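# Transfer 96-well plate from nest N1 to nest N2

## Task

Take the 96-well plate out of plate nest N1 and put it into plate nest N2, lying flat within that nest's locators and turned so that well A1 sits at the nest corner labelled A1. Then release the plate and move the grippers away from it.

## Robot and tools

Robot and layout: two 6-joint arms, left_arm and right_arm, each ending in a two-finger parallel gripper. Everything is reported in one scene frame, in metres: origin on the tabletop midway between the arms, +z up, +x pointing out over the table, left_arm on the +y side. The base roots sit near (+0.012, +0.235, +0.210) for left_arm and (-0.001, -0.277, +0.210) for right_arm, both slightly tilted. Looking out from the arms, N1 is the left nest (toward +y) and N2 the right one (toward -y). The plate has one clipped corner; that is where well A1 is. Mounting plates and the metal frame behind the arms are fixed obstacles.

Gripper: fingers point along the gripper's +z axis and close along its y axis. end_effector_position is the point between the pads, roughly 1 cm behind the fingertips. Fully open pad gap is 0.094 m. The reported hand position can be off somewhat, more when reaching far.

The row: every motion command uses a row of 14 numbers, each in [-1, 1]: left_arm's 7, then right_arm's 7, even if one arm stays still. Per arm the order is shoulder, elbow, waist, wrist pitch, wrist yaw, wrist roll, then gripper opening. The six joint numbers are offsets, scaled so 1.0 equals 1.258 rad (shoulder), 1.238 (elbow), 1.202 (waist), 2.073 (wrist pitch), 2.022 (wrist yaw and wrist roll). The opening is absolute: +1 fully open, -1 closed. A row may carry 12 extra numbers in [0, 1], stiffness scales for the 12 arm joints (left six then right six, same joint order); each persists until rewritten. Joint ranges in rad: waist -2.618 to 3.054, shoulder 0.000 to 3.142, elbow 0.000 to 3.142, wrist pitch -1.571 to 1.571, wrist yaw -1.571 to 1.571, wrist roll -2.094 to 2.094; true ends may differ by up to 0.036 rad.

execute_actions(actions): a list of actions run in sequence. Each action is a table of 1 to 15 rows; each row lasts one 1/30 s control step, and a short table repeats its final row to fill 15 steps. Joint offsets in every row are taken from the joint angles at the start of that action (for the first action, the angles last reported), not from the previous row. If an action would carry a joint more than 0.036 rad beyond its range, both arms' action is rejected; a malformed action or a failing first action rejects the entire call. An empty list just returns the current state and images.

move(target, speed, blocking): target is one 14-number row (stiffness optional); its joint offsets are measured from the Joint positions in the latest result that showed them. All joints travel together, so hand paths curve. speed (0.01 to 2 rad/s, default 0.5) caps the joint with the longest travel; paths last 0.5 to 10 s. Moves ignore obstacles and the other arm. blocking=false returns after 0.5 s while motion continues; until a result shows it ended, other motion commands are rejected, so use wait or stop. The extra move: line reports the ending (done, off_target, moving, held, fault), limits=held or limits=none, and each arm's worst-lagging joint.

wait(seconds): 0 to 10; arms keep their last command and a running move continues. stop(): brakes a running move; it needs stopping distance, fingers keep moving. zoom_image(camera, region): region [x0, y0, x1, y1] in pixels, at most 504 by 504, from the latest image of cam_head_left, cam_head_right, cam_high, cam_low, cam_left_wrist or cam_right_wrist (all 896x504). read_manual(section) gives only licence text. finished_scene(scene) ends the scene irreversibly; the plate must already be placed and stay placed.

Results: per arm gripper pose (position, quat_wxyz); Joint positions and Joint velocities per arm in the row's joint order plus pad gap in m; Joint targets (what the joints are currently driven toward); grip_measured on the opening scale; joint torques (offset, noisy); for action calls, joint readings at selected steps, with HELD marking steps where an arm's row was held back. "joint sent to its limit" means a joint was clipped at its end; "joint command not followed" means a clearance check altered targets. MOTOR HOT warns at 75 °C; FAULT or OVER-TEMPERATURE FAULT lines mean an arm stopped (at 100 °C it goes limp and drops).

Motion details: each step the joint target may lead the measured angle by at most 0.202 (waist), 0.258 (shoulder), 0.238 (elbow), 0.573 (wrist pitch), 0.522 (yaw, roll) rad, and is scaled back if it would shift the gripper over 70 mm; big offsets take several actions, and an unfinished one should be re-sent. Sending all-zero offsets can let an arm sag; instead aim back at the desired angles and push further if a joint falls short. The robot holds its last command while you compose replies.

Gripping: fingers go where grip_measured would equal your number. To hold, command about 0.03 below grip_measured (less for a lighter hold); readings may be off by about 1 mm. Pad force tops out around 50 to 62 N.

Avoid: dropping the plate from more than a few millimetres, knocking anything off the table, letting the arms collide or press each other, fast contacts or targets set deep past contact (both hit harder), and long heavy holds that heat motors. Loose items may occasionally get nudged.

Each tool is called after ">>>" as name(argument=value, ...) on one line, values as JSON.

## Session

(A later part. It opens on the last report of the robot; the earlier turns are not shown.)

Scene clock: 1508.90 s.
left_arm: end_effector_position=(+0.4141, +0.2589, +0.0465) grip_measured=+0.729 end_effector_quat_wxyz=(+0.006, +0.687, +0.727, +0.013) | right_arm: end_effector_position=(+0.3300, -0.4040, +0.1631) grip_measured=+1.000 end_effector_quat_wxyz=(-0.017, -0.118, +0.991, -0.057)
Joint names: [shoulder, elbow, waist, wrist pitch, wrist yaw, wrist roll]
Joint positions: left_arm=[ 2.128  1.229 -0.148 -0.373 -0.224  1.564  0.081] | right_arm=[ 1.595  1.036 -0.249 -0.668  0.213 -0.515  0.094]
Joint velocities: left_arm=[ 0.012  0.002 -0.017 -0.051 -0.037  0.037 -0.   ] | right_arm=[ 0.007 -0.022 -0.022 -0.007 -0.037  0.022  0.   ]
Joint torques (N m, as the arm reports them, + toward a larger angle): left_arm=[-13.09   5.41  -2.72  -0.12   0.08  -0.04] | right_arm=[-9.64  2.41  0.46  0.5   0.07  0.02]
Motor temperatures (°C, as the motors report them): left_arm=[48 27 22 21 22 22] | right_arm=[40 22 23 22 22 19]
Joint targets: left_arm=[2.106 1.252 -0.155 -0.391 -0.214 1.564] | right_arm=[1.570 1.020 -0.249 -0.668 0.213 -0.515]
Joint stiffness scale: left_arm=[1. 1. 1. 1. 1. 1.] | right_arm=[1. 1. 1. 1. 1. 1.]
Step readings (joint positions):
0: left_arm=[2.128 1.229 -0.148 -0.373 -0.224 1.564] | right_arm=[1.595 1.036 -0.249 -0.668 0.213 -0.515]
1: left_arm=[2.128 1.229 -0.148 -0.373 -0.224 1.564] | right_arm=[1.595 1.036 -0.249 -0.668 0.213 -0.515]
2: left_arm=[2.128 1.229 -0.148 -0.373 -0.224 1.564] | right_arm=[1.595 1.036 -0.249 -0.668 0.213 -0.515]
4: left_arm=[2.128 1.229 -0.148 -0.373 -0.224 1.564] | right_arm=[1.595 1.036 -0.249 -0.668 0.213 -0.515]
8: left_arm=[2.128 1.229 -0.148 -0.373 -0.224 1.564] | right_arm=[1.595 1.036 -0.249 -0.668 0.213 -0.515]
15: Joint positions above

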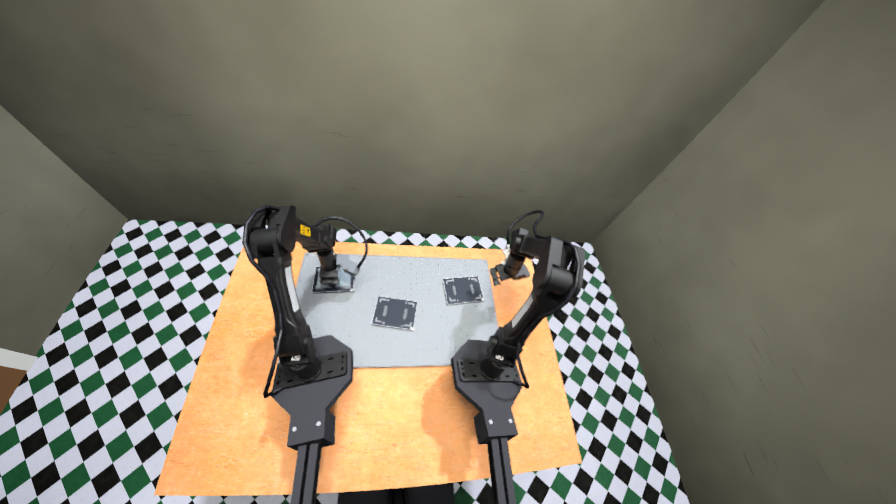

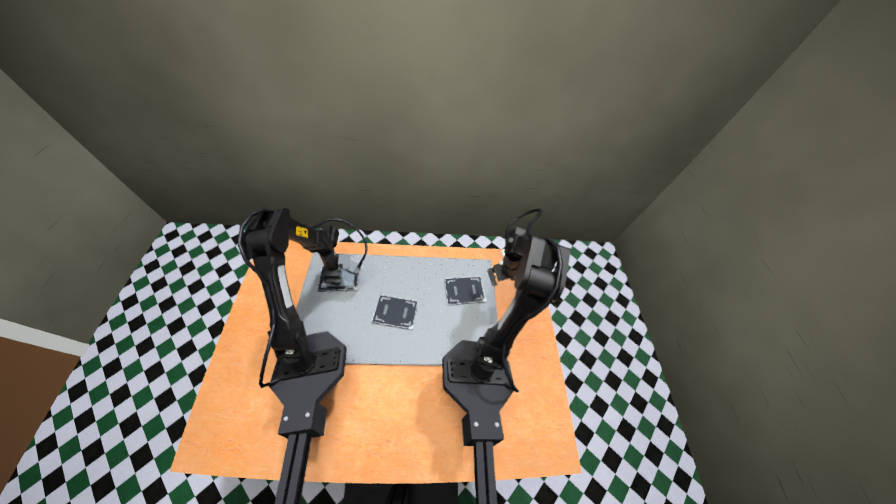

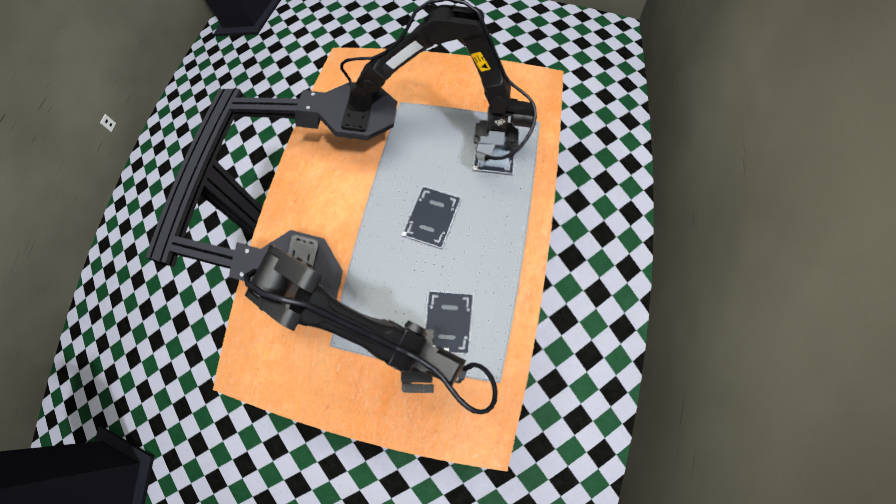

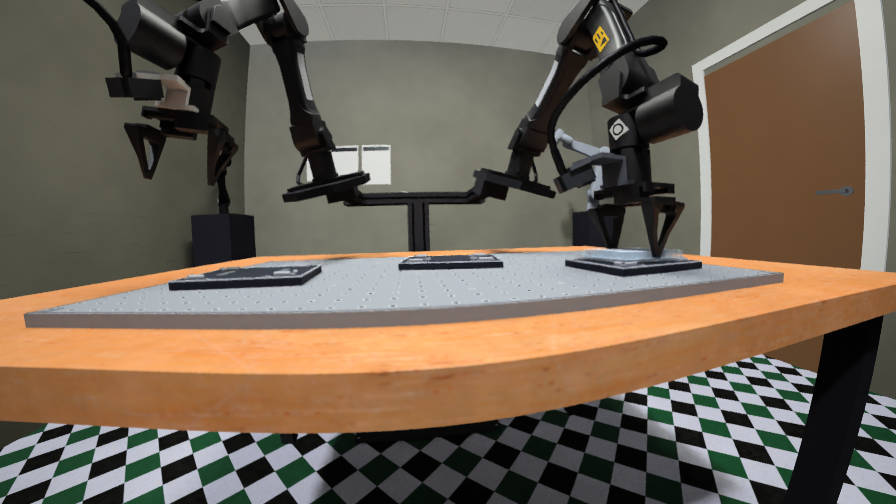

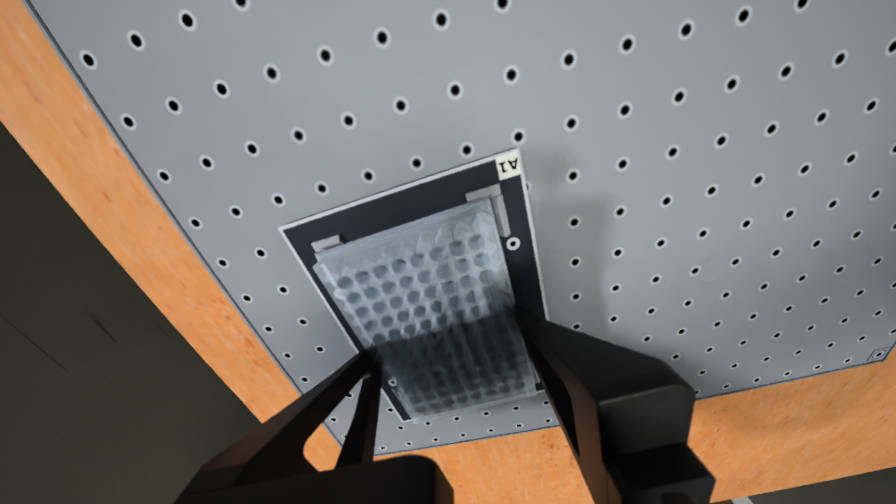

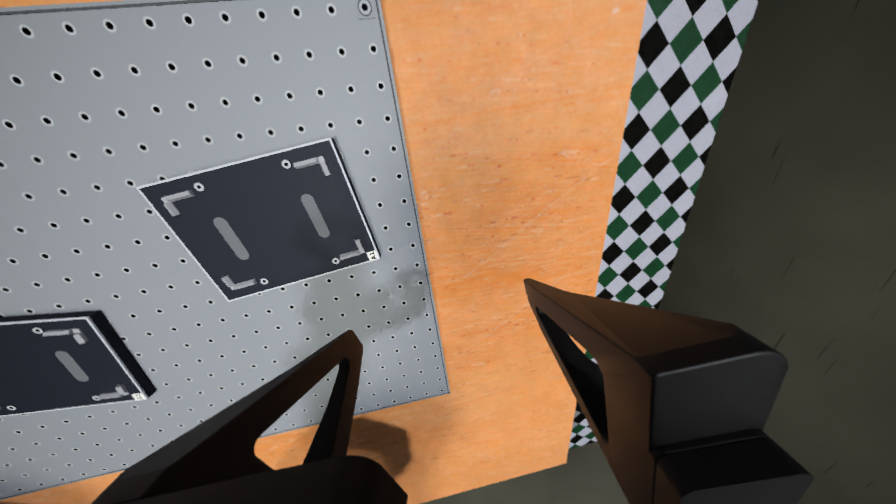

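>>> execute_actions(actions=[[[-0.018,0.018,-0.006,-0.009,0.005,0,0.70,-0.02,-0.013,0,0,0,0,1],[-0.018,0.018,-0.006,-0.010,0.005,0,0.70,-0.02,-0.013,0,0,0,0,1],[-0.018,0.018,-0.006,-0.011,0.005,0,0.70,-0.02,-0.013,0,0,0,0,1],[-0.018,0.018,-0.006,-0.012,0.005,0,0.70,-0.02,-0.013,0,0,0,0,1],[-0.018,0.018,-0.006,-0.013,0.005,0,0.70,-0.02,-0.013,0,0,0,0,1],[-0.018,0.018,-0.006,-0.014,0.005,0,0.70,-0.02,-0.013,0,0,0,0,1],[-0.018,0.018,-0.006,-0.015,0.005,0,0.70,-0.02,-0.013,0,0,0,0,1],[-0.018,0.018,-0.006,-0.016,0.005,0,0.70,-0.02,-0.013,0,0,0,0,1],[-0.018,0.018,-0.006,-0.017,0.005,0,0.70,-0.02,-0.013,0,0,0,0,1],[-0.018,0.018,-0.006,-0.018,0.005,0,0.70,-0.02,-0.013,0,0,0,0,1],[-0.018,0.018,-0.006,-0.018,0.005,0,0.70,-0.02,-0.013,0,0,0,0,1],[-0.018,0.018,-0.006,-0.018,0.005,0,0.70,-0.02,-0.013,0,0,0,0,1],[-0.018,0.018,-0.006,-0.018,0.005,0,0.70,-0.02,-0.013,0,0,0,0,1],[-0.018,0.018,-0.006,-0.018,0.005,0,0.70,-0.02,-0.013,0,0,0,0,1],[-0.018,0.018,-0.006,-0.018,0.005,0,0.70,-0.02,-0.013,0,0,0,0,1]]])

Scene clock: 1555.50 s.
left_arm: end_effector_position=(+0.4139, +0.2589, +0.0465) grip_measured=+0.729 end_effector_quat_wxyz=(+0.006, +0.687, +0.727, +0.013) | right_arm: end_effector_position=(+0.3300, -0.4040, +0.1631) grip_measured=+1.000 end_effector_quat_wxyz=(-0.017, -0.118, +0.991, -0.057)
Joint names: [shoulder, elbow, waist, wrist pitch, wrist yaw, wrist roll]
Joint positions: left_arm=[ 2.128  1.229 -0.148 -0.373 -0.224  1.564  0.081] | right_arm=[ 1.595  1.036 -0.249 -0.668  0.213 -0.515  0.094]
Joint velocities: left_arm=[-0.002 -0.007  0.017 -0.051 -0.051  0.007 -0.001] | right_arm=[-0.032 -0.012 -0.002 -0.051 -0.066  0.007  0.   ]
Joint torques (N m, as the arm reports them, + toward a larger angle): left_arm=[-13.1    5.41  -2.72  -0.29   0.08  -0.04] | right_arm=[-9.58  2.42  0.49  0.5   0.07  0.03]
Motor temperatures (°C, as the motors report them): left_arm=[53 27 22 20 22 22] | right_arm=[40 22 23 22 22 19]
Joint targets: left_arm=[2.106 1.252 -0.155 -0.410 -0.214 1.564] | right_arm=[1.570 1.020 -0.249 -0.668 0.213 -0.515]
Joint stiffness scale: left_arm=[1. 1. 1. 1. 1. 1.] | right_arm=[1. 1. 1. 1. 1. 1.]
Step readings (joint positions):
0: left_arm=[2.128 1.229 -0.148 -0.373 -0.224 1.564] | right_arm=[1.595 1.036 -0.249 -0.668 0.213 -0.515]
1: left_arm=[2.128 1.229 -0.148 -0.373 -0.224 1.564] | right_arm=[1.595 1.036 -0.249 -0.668 0.213 -0.515]
2: left_arm=[2.128 1.229 -0.148 -0.373 -0.224 1.564] | right_arm=[1.595 1.036 -0.249 -0.668 0.213 -0.515]
4: left_arm=[2.128 1.229 -0.148 -0.373 -0.224 1.564] | right_arm=[1.595 1.036 -0.249 -0.668 0.213 -0.515]
8: left_arm=[2.128 1.229 -0.148 -0.373 -0.224 1.564] | right_arm=[1.595 1.036 -0.249 -0.668 0.213 -0.515]
15: Joint positions above

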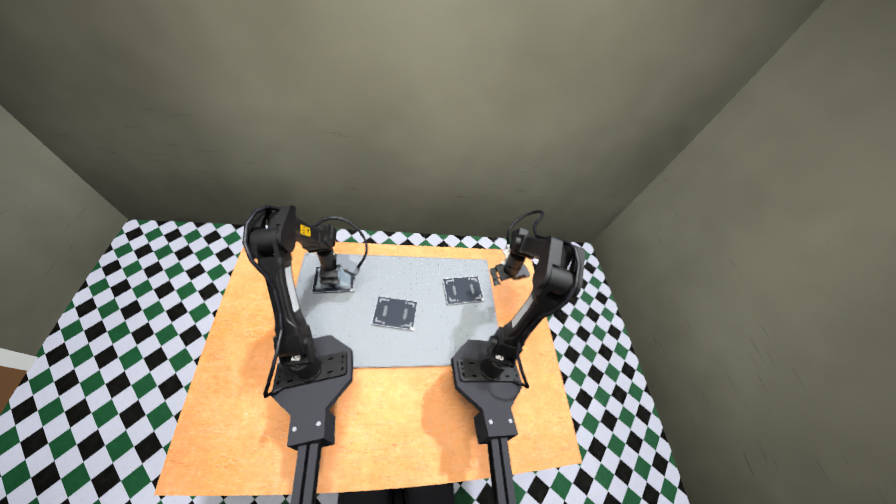

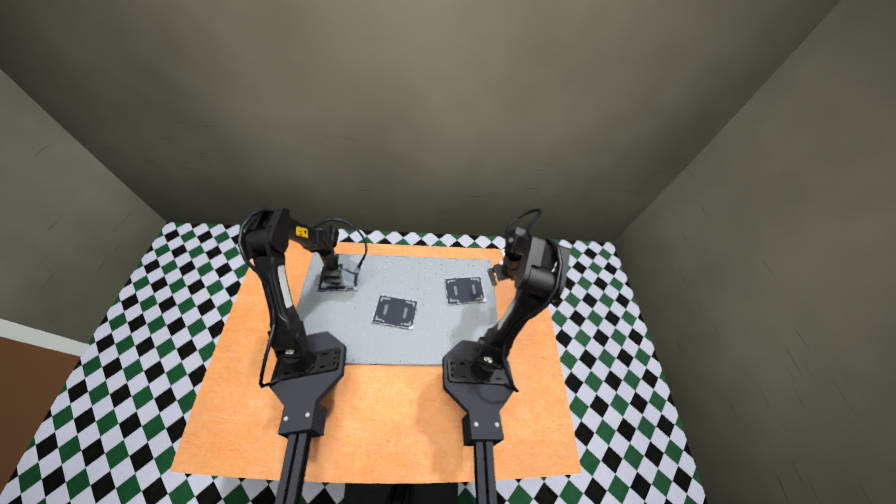

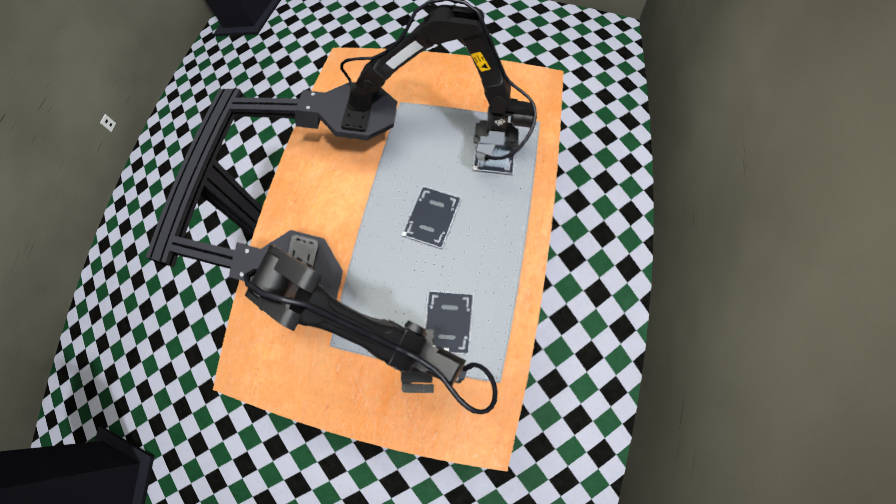

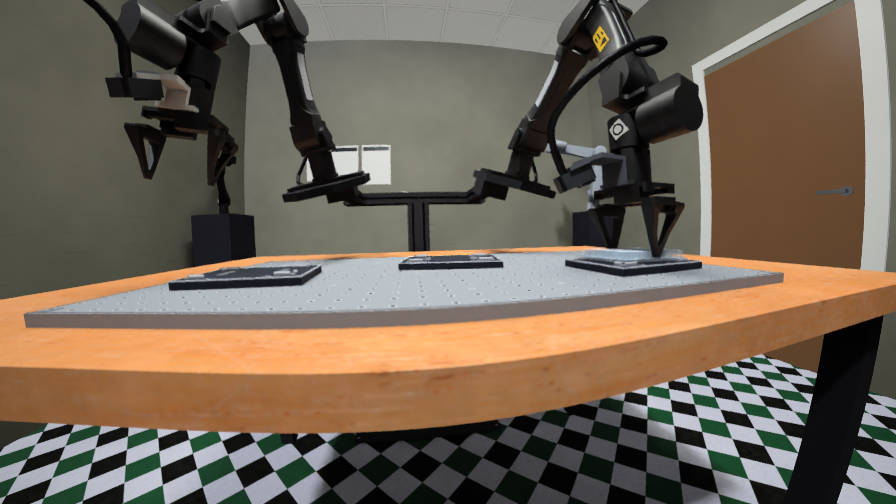

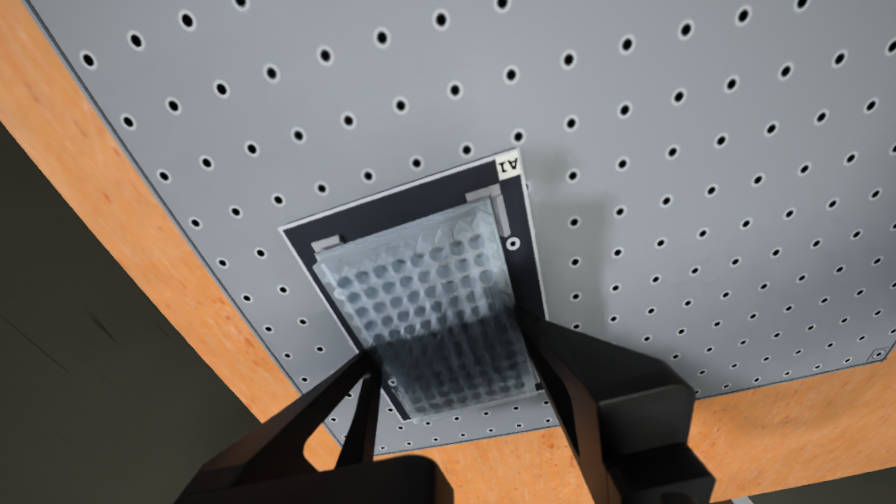

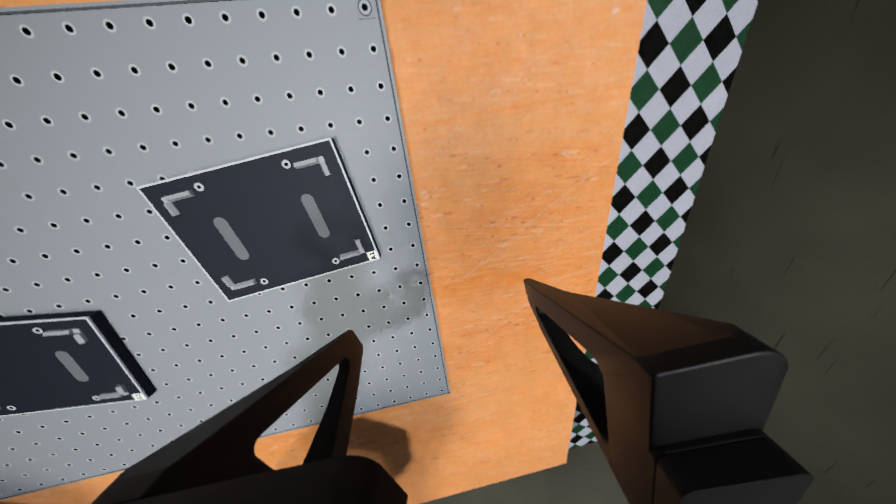

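>>> execute_actions(actions=[[[-0.018,0.018,-0.006,-0.015,0.005,0,0.70,-0.02,-0.013,0,0,0,0,1],[-0.019,0.018,-0.006,-0.012,0.005,0,0.70,-0.02,-0.013,0,0,0,0,1],[-0.020,0.018,-0.006,-0.009,0.005,0,0.70,-0.02,-0.013,0,0,0,0,1],[-0.021,0.018,-0.006,-0.007,0.005,0,0.70,-0.02,-0.013,0,0,0,0,1],[-0.022,0.018,-0.006,-0.006,0.005,0,0.70,-0.02,-0.013,0,0,0,0,1],[-0.023,0.018,-0.006,-0.006,0.005,0,0.70,-0.02,-0.013,0,0,0,0,1],[-0.024,0.018,-0.006,-0.006,0.005,0,0.70,-0.02,-0.013,0,0,0,0,1],[-0.025,0.018,-0.006,-0.006,0.005,0,0.70,-0.02,-0.013,0,0,0,0,1],[-0.026,0.018,-0.006,-0.006,0.005,0,0.70,-0.02,-0.013,0,0,0,0,1],[-0.027,0.018,-0.006,-0.006,0.005,0,0.70,-0.02,-0.013,0,0,0,0,1],[-0.028,0.018,-0.006,-0.006,0.005,0,0.70,-0.02,-0.013,0,0,0,0,1],[-0.029,0.018,-0.006,-0.006,0.005,0,0.70,-0.02,-0.013,0,0,0,0,1],[-0.029,0.018,-0.006,-0.006,0.005,0,0.70,-0.02,-0.013,0,0,0,0,1],[-0.029,0.018,-0.006,-0.006,0.005,0,0.70,-0.02,-0.013,0,0,0,0,1],[-0.029,0.018,-0.006,-0.006,0.005,0,0.70,-0.02,-0.013,0,0,0,0,1]]])

Scene clock: 1568.80 s.
left_arm: end_effector_position=(+0.4162, +0.2597, +0.0497) grip_measured=+0.729 end_effector_quat_wxyz=(+0.009, +0.686, +0.727, +0.016) | right_arm: end_effector_position=(+0.3300, -0.4040, +0.1631) grip_measured=+1.000 end_effector_quat_wxyz=(-0.017, -0.118, +0.991, -0.057)
Joint names: [shoulder, elbow, waist, wrist pitch, wrist yaw, wrist roll]
Joint positions: left_arm=[ 2.119  1.229 -0.148 -0.374 -0.224  1.564  0.081] | right_arm=[ 1.595  1.036 -0.249 -0.668  0.213 -0.515  0.094]
Joint velocities: left_arm=[-0.022  0.002  0.012 -0.037 -0.051  0.022  0.   ] | right_arm=[-0.002  0.017  0.007 -0.051  0.037 -0.037  0.   ]
Joint torques (N m, as the arm reports them, + toward a larger angle): left_arm=[-13.35   5.48  -2.71  -0.06   0.08  -0.04] | right_arm=[-9.6   2.47  0.49  0.5   0.07  0.01]
Motor temperatures (°C, as the motors report them): left_arm=[53 27 22 20 22 22] | right_arm=[40 22 23 22 22 19]
Joint targets: left_arm=[2.092 1.252 -0.155 -0.386 -0.214 1.564] | right_arm=[1.570 1.020 -0.249 -0.668 0.213 -0.515]
Joint stiffness scale: left_arm=[1. 1. 1. 1. 1. 1.] | right_arm=[1. 1. 1. 1. 1. 1.]
Step readings (joint positions):
0: left_arm=[2.128 1.229 -0.148 -0.373 -0.224 1.564] | right_arm=[1.595 1.036 -0.249 -0.668 0.213 -0.515]
1: left_arm=[2.128 1.229 -0.148 -0.373 -0.224 1.564] | right_arm=[1.595 1.036 -0.249 -0.668 0.213 -0.515]
2: left_arm=[2.128 1.229 -0.148 -0.373 -0.224 1.564] | right_arm=[1.595 1.036 -0.249 -0.668 0.213 -0.515]
4: left_arm=[2.128 1.229 -0.148 -0.373 -0.224 1.564] | right_arm=[1.595 1.036 -0.249 -0.668 0.213 -0.515]
8: left_arm=[2.125 1.229 -0.148 -0.373 -0.224 1.564] | right_arm=[1.595 1.036 -0.249 -0.668 0.213 -0.515]
15: Joint positions above

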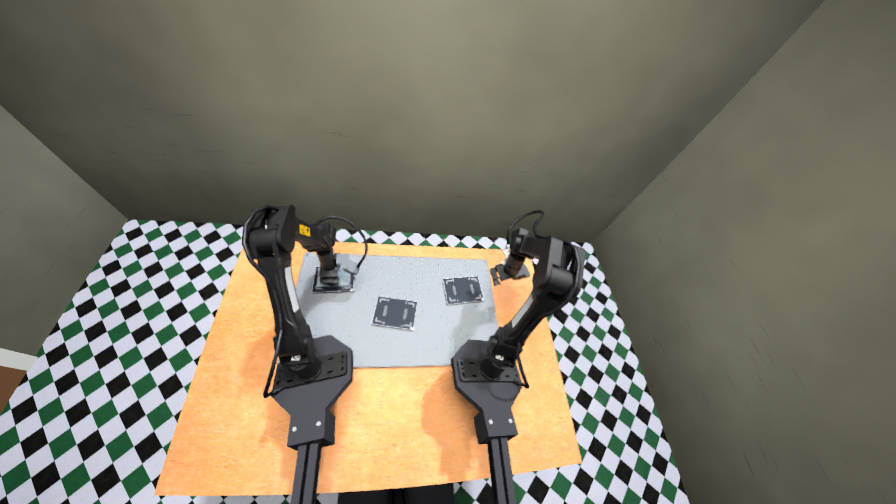

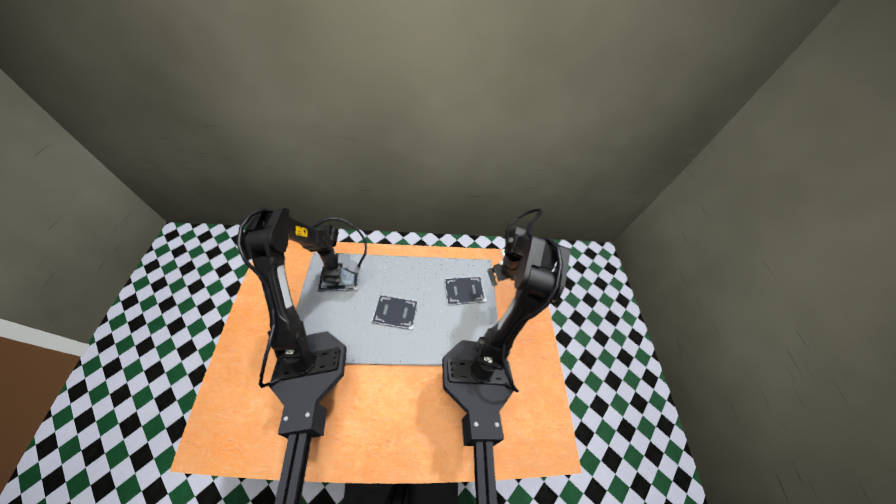

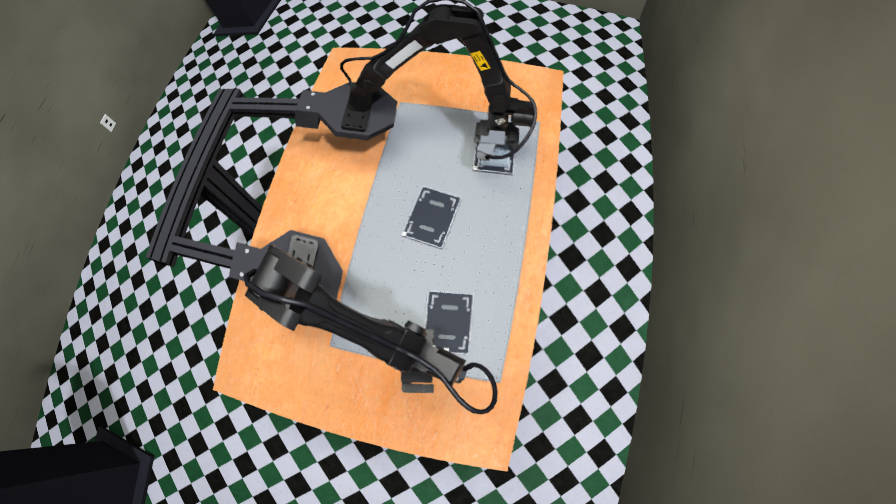

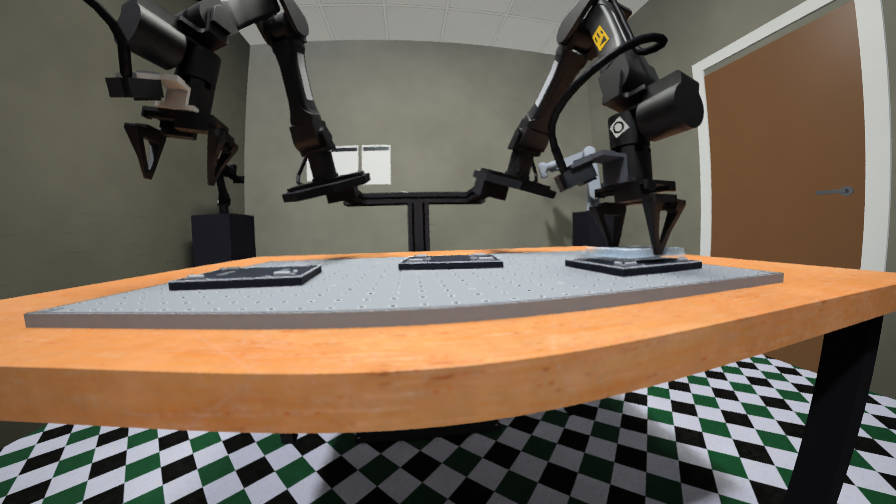

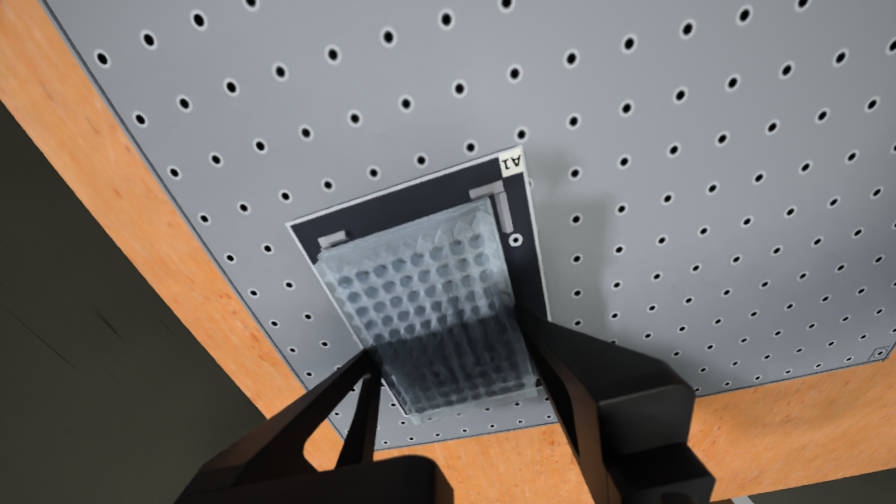

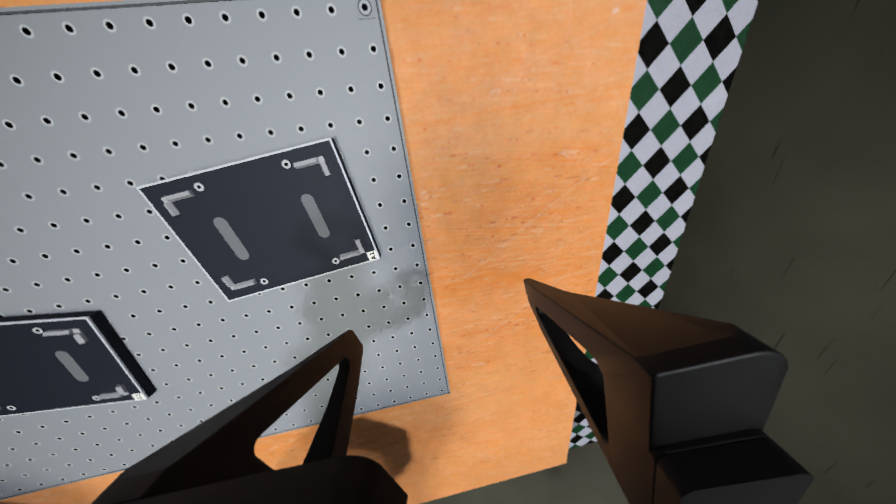

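>>> execute_actions(actions=[[[-0.012,0.018,-0.006,-0.006,0.005,0,0.70,-0.02,-0.013,0,0,0,0,1],[-0.012,0.018,-0.006,-0.007,0.006,0,0.70,-0.02,-0.013,0,0,0,0,1],[-0.012,0.018,-0.006,-0.008,0.007,0,0.70,-0.02,-0.013,0,0,0,0,1],[-0.012,0.018,-0.006,-0.009,0.008,0,0.70,-0.02,-0.013,0,0,0,0,1],[-0.012,0.018,-0.006,-0.0095,0.009,0,0.70,-0.02,-0.013,0,0,0,0,1],[-0.012,0.018,-0.006,-0.010,0.010,0,0.70,-0.02,-0.013,0,0,0,0,1],[-0.012,0.018,-0.006,-0.0105,0.0105,0,0.70,-0.02,-0.013,0,0,0,0,1],[-0.012,0.018,-0.006,-0.011,0.011,0,0.70,-0.02,-0.013,0,0,0,0,1],[-0.012,0.018,-0.006,-0.0115,0.0115,0,0.70,-0.02,-0.013,0,0,0,0,1],[-0.012,0.018,-0.006,-0.012,0.012,0,0.70,-0.02,-0.013,0,0,0,0,1],[-0.012,0.018,-0.006,-0.012,0.012,0,0.70,-0.02,-0.013,0,0,0,0,1],[-0.012,0.018,-0.006,-0.012,0.012,0,0.70,-0.02,-0.013,0,0,0,0,1],[-0.012,0.018,-0.006,-0.012,0.012,0,0.70,-0.02,-0.013,0,0,0,0,1],[-0.012,0.018,-0.006,-0.012,0.012,0,0.70,-0.02,-0.013,0,0,0,0,1],[-0.012,0.018,-0.006,-0.012,0.012,0,0.70,-0.02,-0.013,0,0,0,0,1]]])

Scene clock: 1589.27 s.
left_arm: end_effector_position=(+0.4155, +0.2593, +0.0500) grip_measured=+0.729 end_effector_quat_wxyz=(+0.009, +0.686, +0.727, +0.014) | right_arm: end_effector_position=(+0.3300, -0.4040, +0.1631) grip_measured=+1.000 end_effector_quat_wxyz=(-0.017, -0.118, +0.991, -0.057)
Joint names: [shoulder, elbow, waist, wrist pitch, wrist yaw, wrist roll]
Joint positions: left_arm=[ 2.118  1.229 -0.148 -0.378 -0.221  1.564  0.081] | right_arm=[ 1.595  1.036 -0.249 -0.668  0.213 -0.515  0.094]
Joint velocities: left_arm=[ 0.002 -0.022  0.007  0.022 -0.066  0.022 -0.001] | right_arm=[-0.012  0.002  0.017  0.022 -0.051  0.125  0.   ]
Joint torques (N m, as the arm reports them, + toward a larger angle): left_arm=[-12.36   5.47  -2.71  -0.12   0.23  -0.04] | right_arm=[-9.62  2.41  0.5   0.5   0.07  0.01]
Motor temperatures (°C, as the motors report them): left_arm=[54 27 22 20 22 22] | right_arm=[40 22 23 22 22 19]
Joint targets: left_arm=[2.104 1.252 -0.155 -0.398 -0.200 1.564] | right_arm=[1.570 1.020 -0.249 -0.668 0.213 -0.515]
Joint stiffness scale: left_arm=[1. 1. 1. 1. 1. 1.] | right_arm=[1. 1. 1. 1. 1. 1.]
Step readings (joint positions):
0: left_arm=[2.118 1.229 -0.148 -0.374 -0.224 1.564] | right_arm=[1.595 1.036 -0.249 -0.668 0.213 -0.515]
1: left_arm=[2.118 1.229 -0.148 -0.374 -0.224 1.564] | right_arm=[1.595 1.036 -0.249 -0.668 0.213 -0.515]
2: left_arm=[2.118 1.229 -0.148 -0.374 -0.224 1.564] | right_arm=[1.595 1.036 -0.249 -0.668 0.213 -0.515]
4: left_arm=[2.118 1.229 -0.148 -0.374 -0.224 1.564] | right_arm=[1.595 1.036 -0.249 -0.668 0.213 -0.515]
8: left_arm=[2.118 1.229 -0.148 -0.375 -0.224 1.564] | right_arm=[1.595 1.036 -0.249 -0.668 0.213 -0.515]
15: Joint positions above

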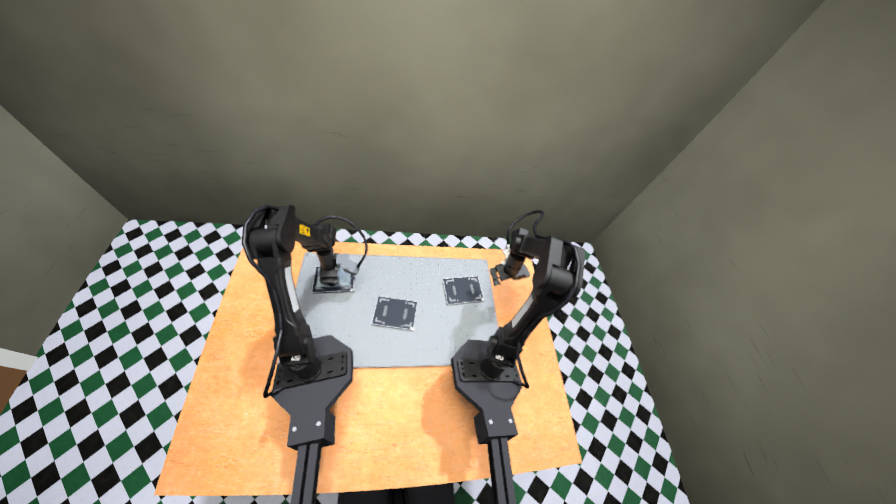

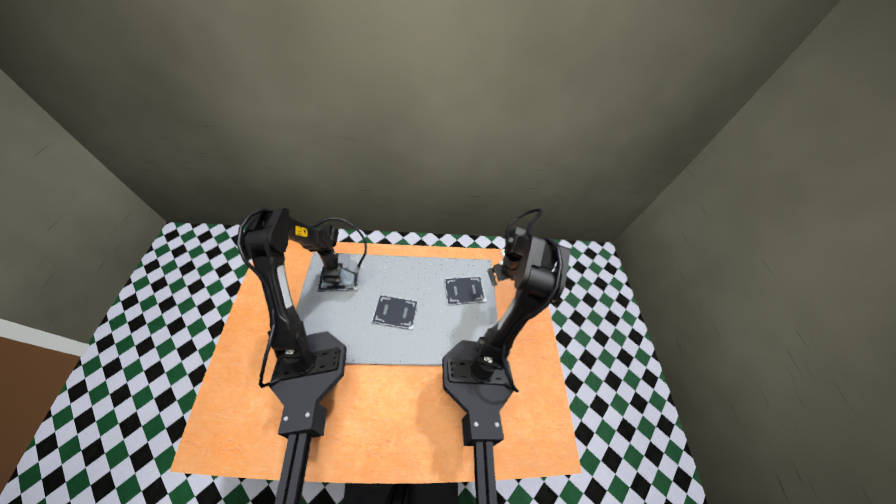

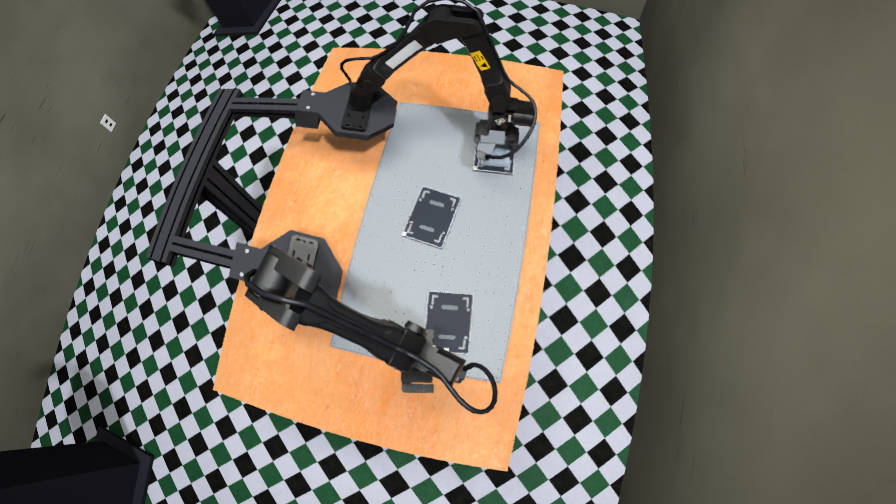

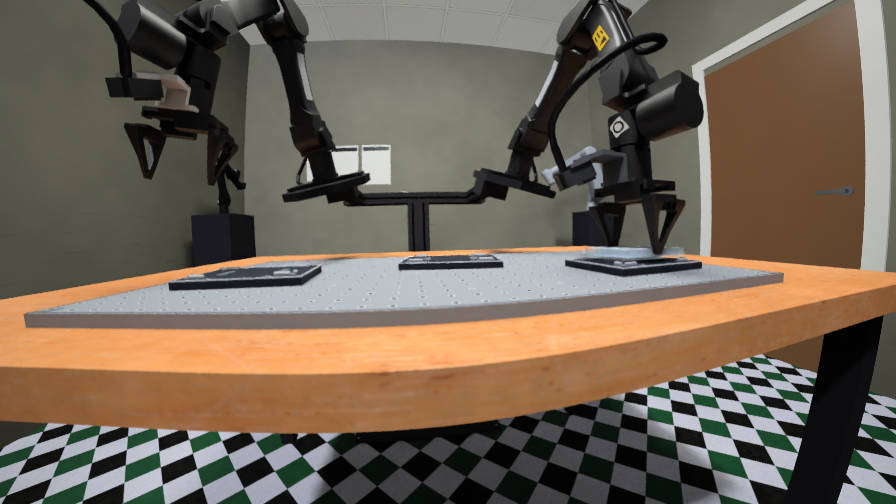

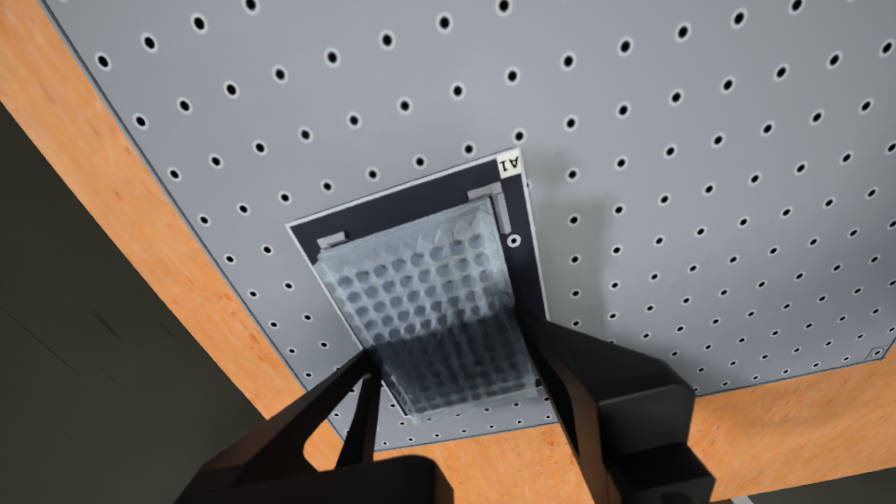

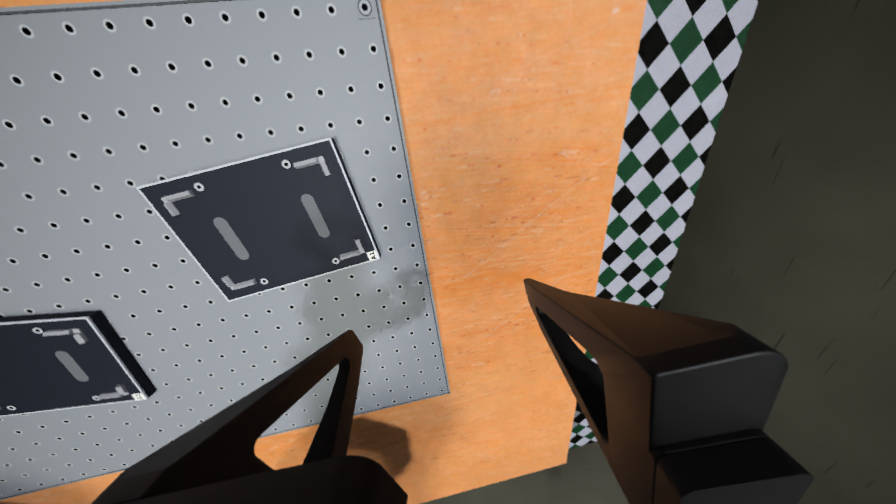

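>>> execute_actions(actions=[[[-0.011,0.018,-0.006,-0.010,0.010,0,0.70,-0.02,-0.013,0,0,0,0,1],[-0.011,0.018,-0.006,-0.0105,0.0103,0,0.70,-0.02,-0.013,0,0,0,0,1],[-0.011,0.018,-0.006,-0.011,0.0106,0,0.70,-0.02,-0.013,0,0,0,0,1],[-0.011,0.018,-0.006,-0.0115,0.011,0,0.70,-0.02,-0.013,0,0,0,0,1],[-0.011,0.018,-0.006,-0.012,0.0113,0,0.70,-0.02,-0.013,0,0,0,0,1],[-0.011,0.018,-0.006,-0.0125,0.0116,0,0.70,-0.02,-0.013,0,0,0,0,1],[-0.011,0.018,-0.006,-0.013,0.012,0,0.70,-0.02,-0.013,0,0,0,0,1],[-0.011,0.018,-0.006,-0.0135,0.012,0,0.70,-0.02,-0.013,0,0,0,0,1],[-0.011,0.018,-0.006,-0.014,0.012,0,0.70,-0.02,-0.013,0,0,0,0,1],[-0.011,0.018,-0.006,-0.0145,0.012,0,0.70,-0.02,-0.013,0,0,0,0,1],[-0.011,0.018,-0.006,-0.015,0.012,0,0.70,-0.02,-0.013,0,0,0,0,1],[-0.011,0.018,-0.006,-0.0154,0.012,0,0.70,-0.02,-0.013,0,0,0,0,1],[-0.011,0.018,-0.006,-0.0154,0.012,0,0.70,-0.02,-0.013,0,0,0,0,1],[-0.011,0.018,-0.006,-0.0154,0.012,0,0.70,-0.02,-0.013,0,0,0,0,1],[-0.011,0.018,-0.006,-0.0154,0.012,0,0.70,-0.02,-0.013,0,0,0,0,1]]])

Scene clock: 1600.30 s.
left_arm: end_effector_position=(+0.4129, +0.2586, +0.0500) grip_measured=+0.729 end_effector_quat_wxyz=(+0.006, +0.687, +0.726, +0.009) | right_arm: end_effector_position=(+0.3300, -0.4040, +0.1631) grip_measured=+1.000 end_effector_quat_wxyz=(-0.017, -0.118, +0.991, -0.057)
Joint names: [shoulder, elbow, waist, wrist pitch, wrist yaw, wrist roll]
Joint positions: left_arm=[ 2.118  1.229 -0.148 -0.389 -0.218  1.564  0.081] | right_arm=[ 1.595  1.036 -0.249 -0.668  0.213 -0.515  0.094]
Joint velocities: left_arm=[ 0.002 -0.012 -0.007 -0.037 -0.022 -0.007  0.   ] | right_arm=[ 0.002  0.012  0.007 -0.066 -0.066 -0.051  0.   ]
Joint torques (N m, as the arm reports them, + toward a larger angle): left_arm=[-12.34   5.44  -2.7   -0.16   0.21  -0.04] | right_arm=[-9.63  2.38  0.48  0.51  0.07  0.02]
Motor temperatures (°C, as the motors report them): left_arm=[53 27 22 20 22 22] | right_arm=[40 22 23 22 22 19]
Joint targets: left_arm=[2.104 1.252 -0.155 -0.410 -0.197 1.564] | right_arm=[1.570 1.020 -0.249 -0.668 0.213 -0.515]
Joint stiffness scale: left_arm=[1. 1. 1. 1. 1. 1.] | right_arm=[1. 1. 1. 1. 1. 1.]
Step readings (joint positions):
0: left_arm=[2.118 1.229 -0.148 -0.379 -0.221 1.564] | right_arm=[1.595 1.036 -0.249 -0.668 0.213 -0.515]
1: left_arm=[2.118 1.229 -0.148 -0.379 -0.221 1.564] | right_arm=[1.595 1.036 -0.249 -0.668 0.213 -0.515]
2: left_arm=[2.118 1.229 -0.148 -0.379 -0.221 1.564] | right_arm=[1.595 1.036 -0.249 -0.668 0.213 -0.515]
4: left_arm=[2.118 1.229 -0.148 -0.380 -0.221 1.564] | right_arm=[1.595 1.036 -0.249 -0.668 0.213 -0.515]
8: left_arm=[2.118 1.229 -0.148 -0.383 -0.219 1.564] | right_arm=[1.595 1.036 -0.249 -0.668 0.213 -0.515]
15: Joint positions above

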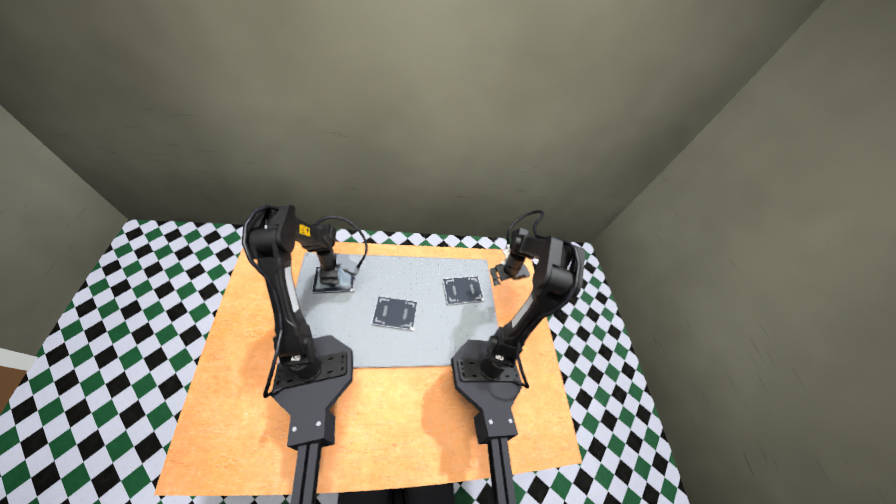

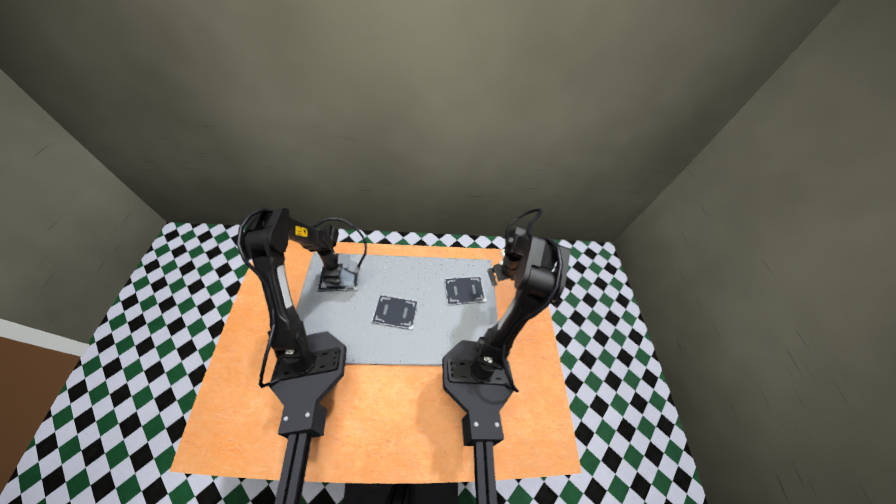

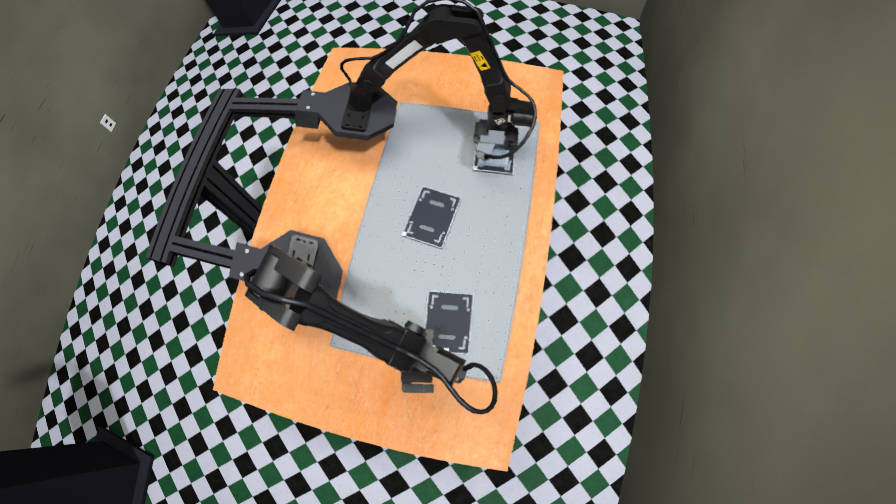

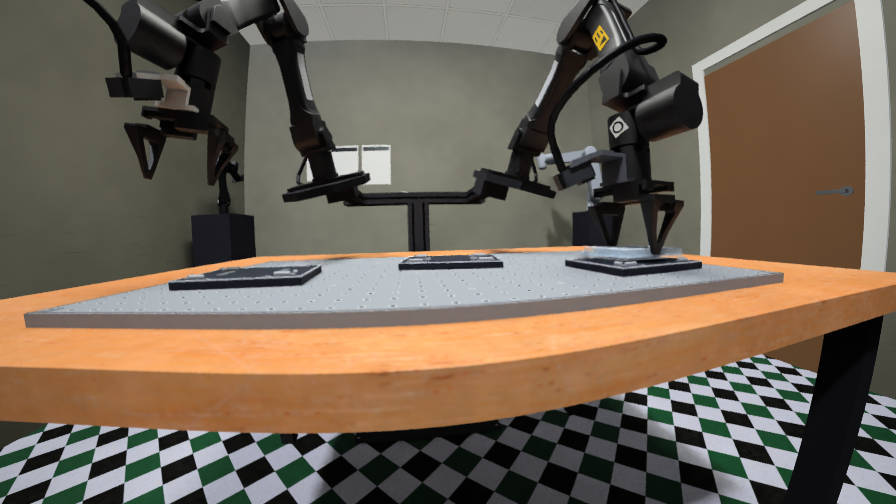

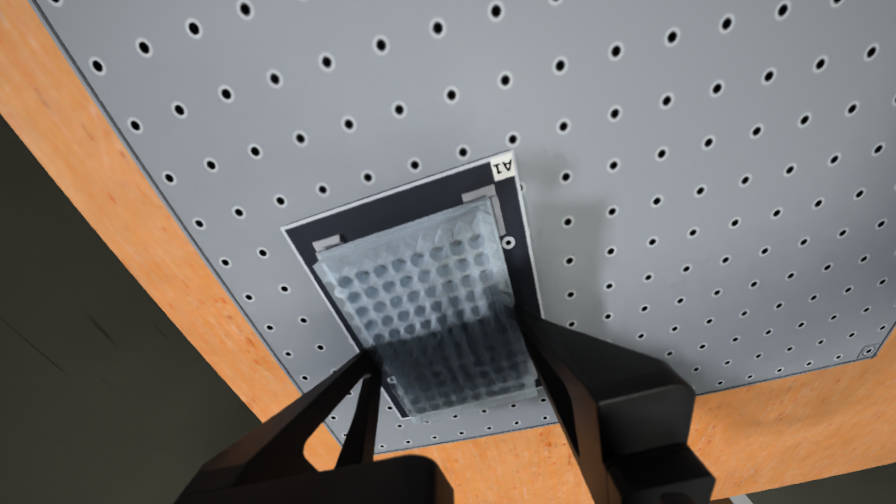

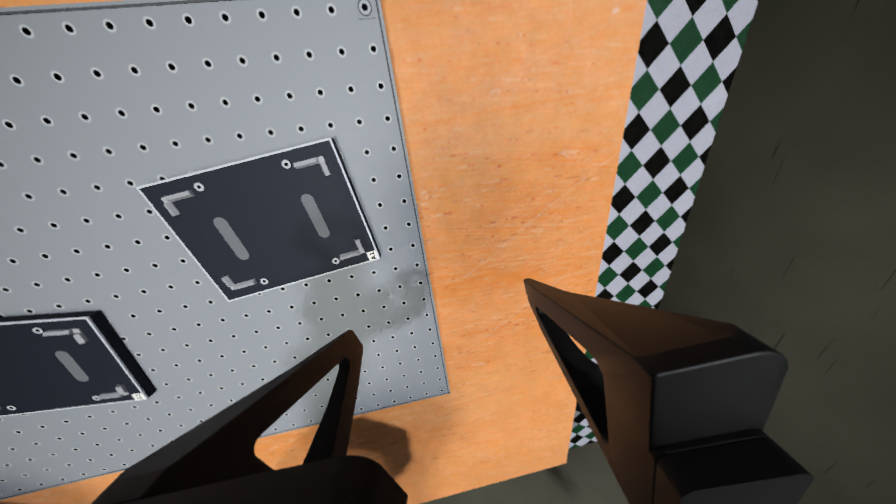

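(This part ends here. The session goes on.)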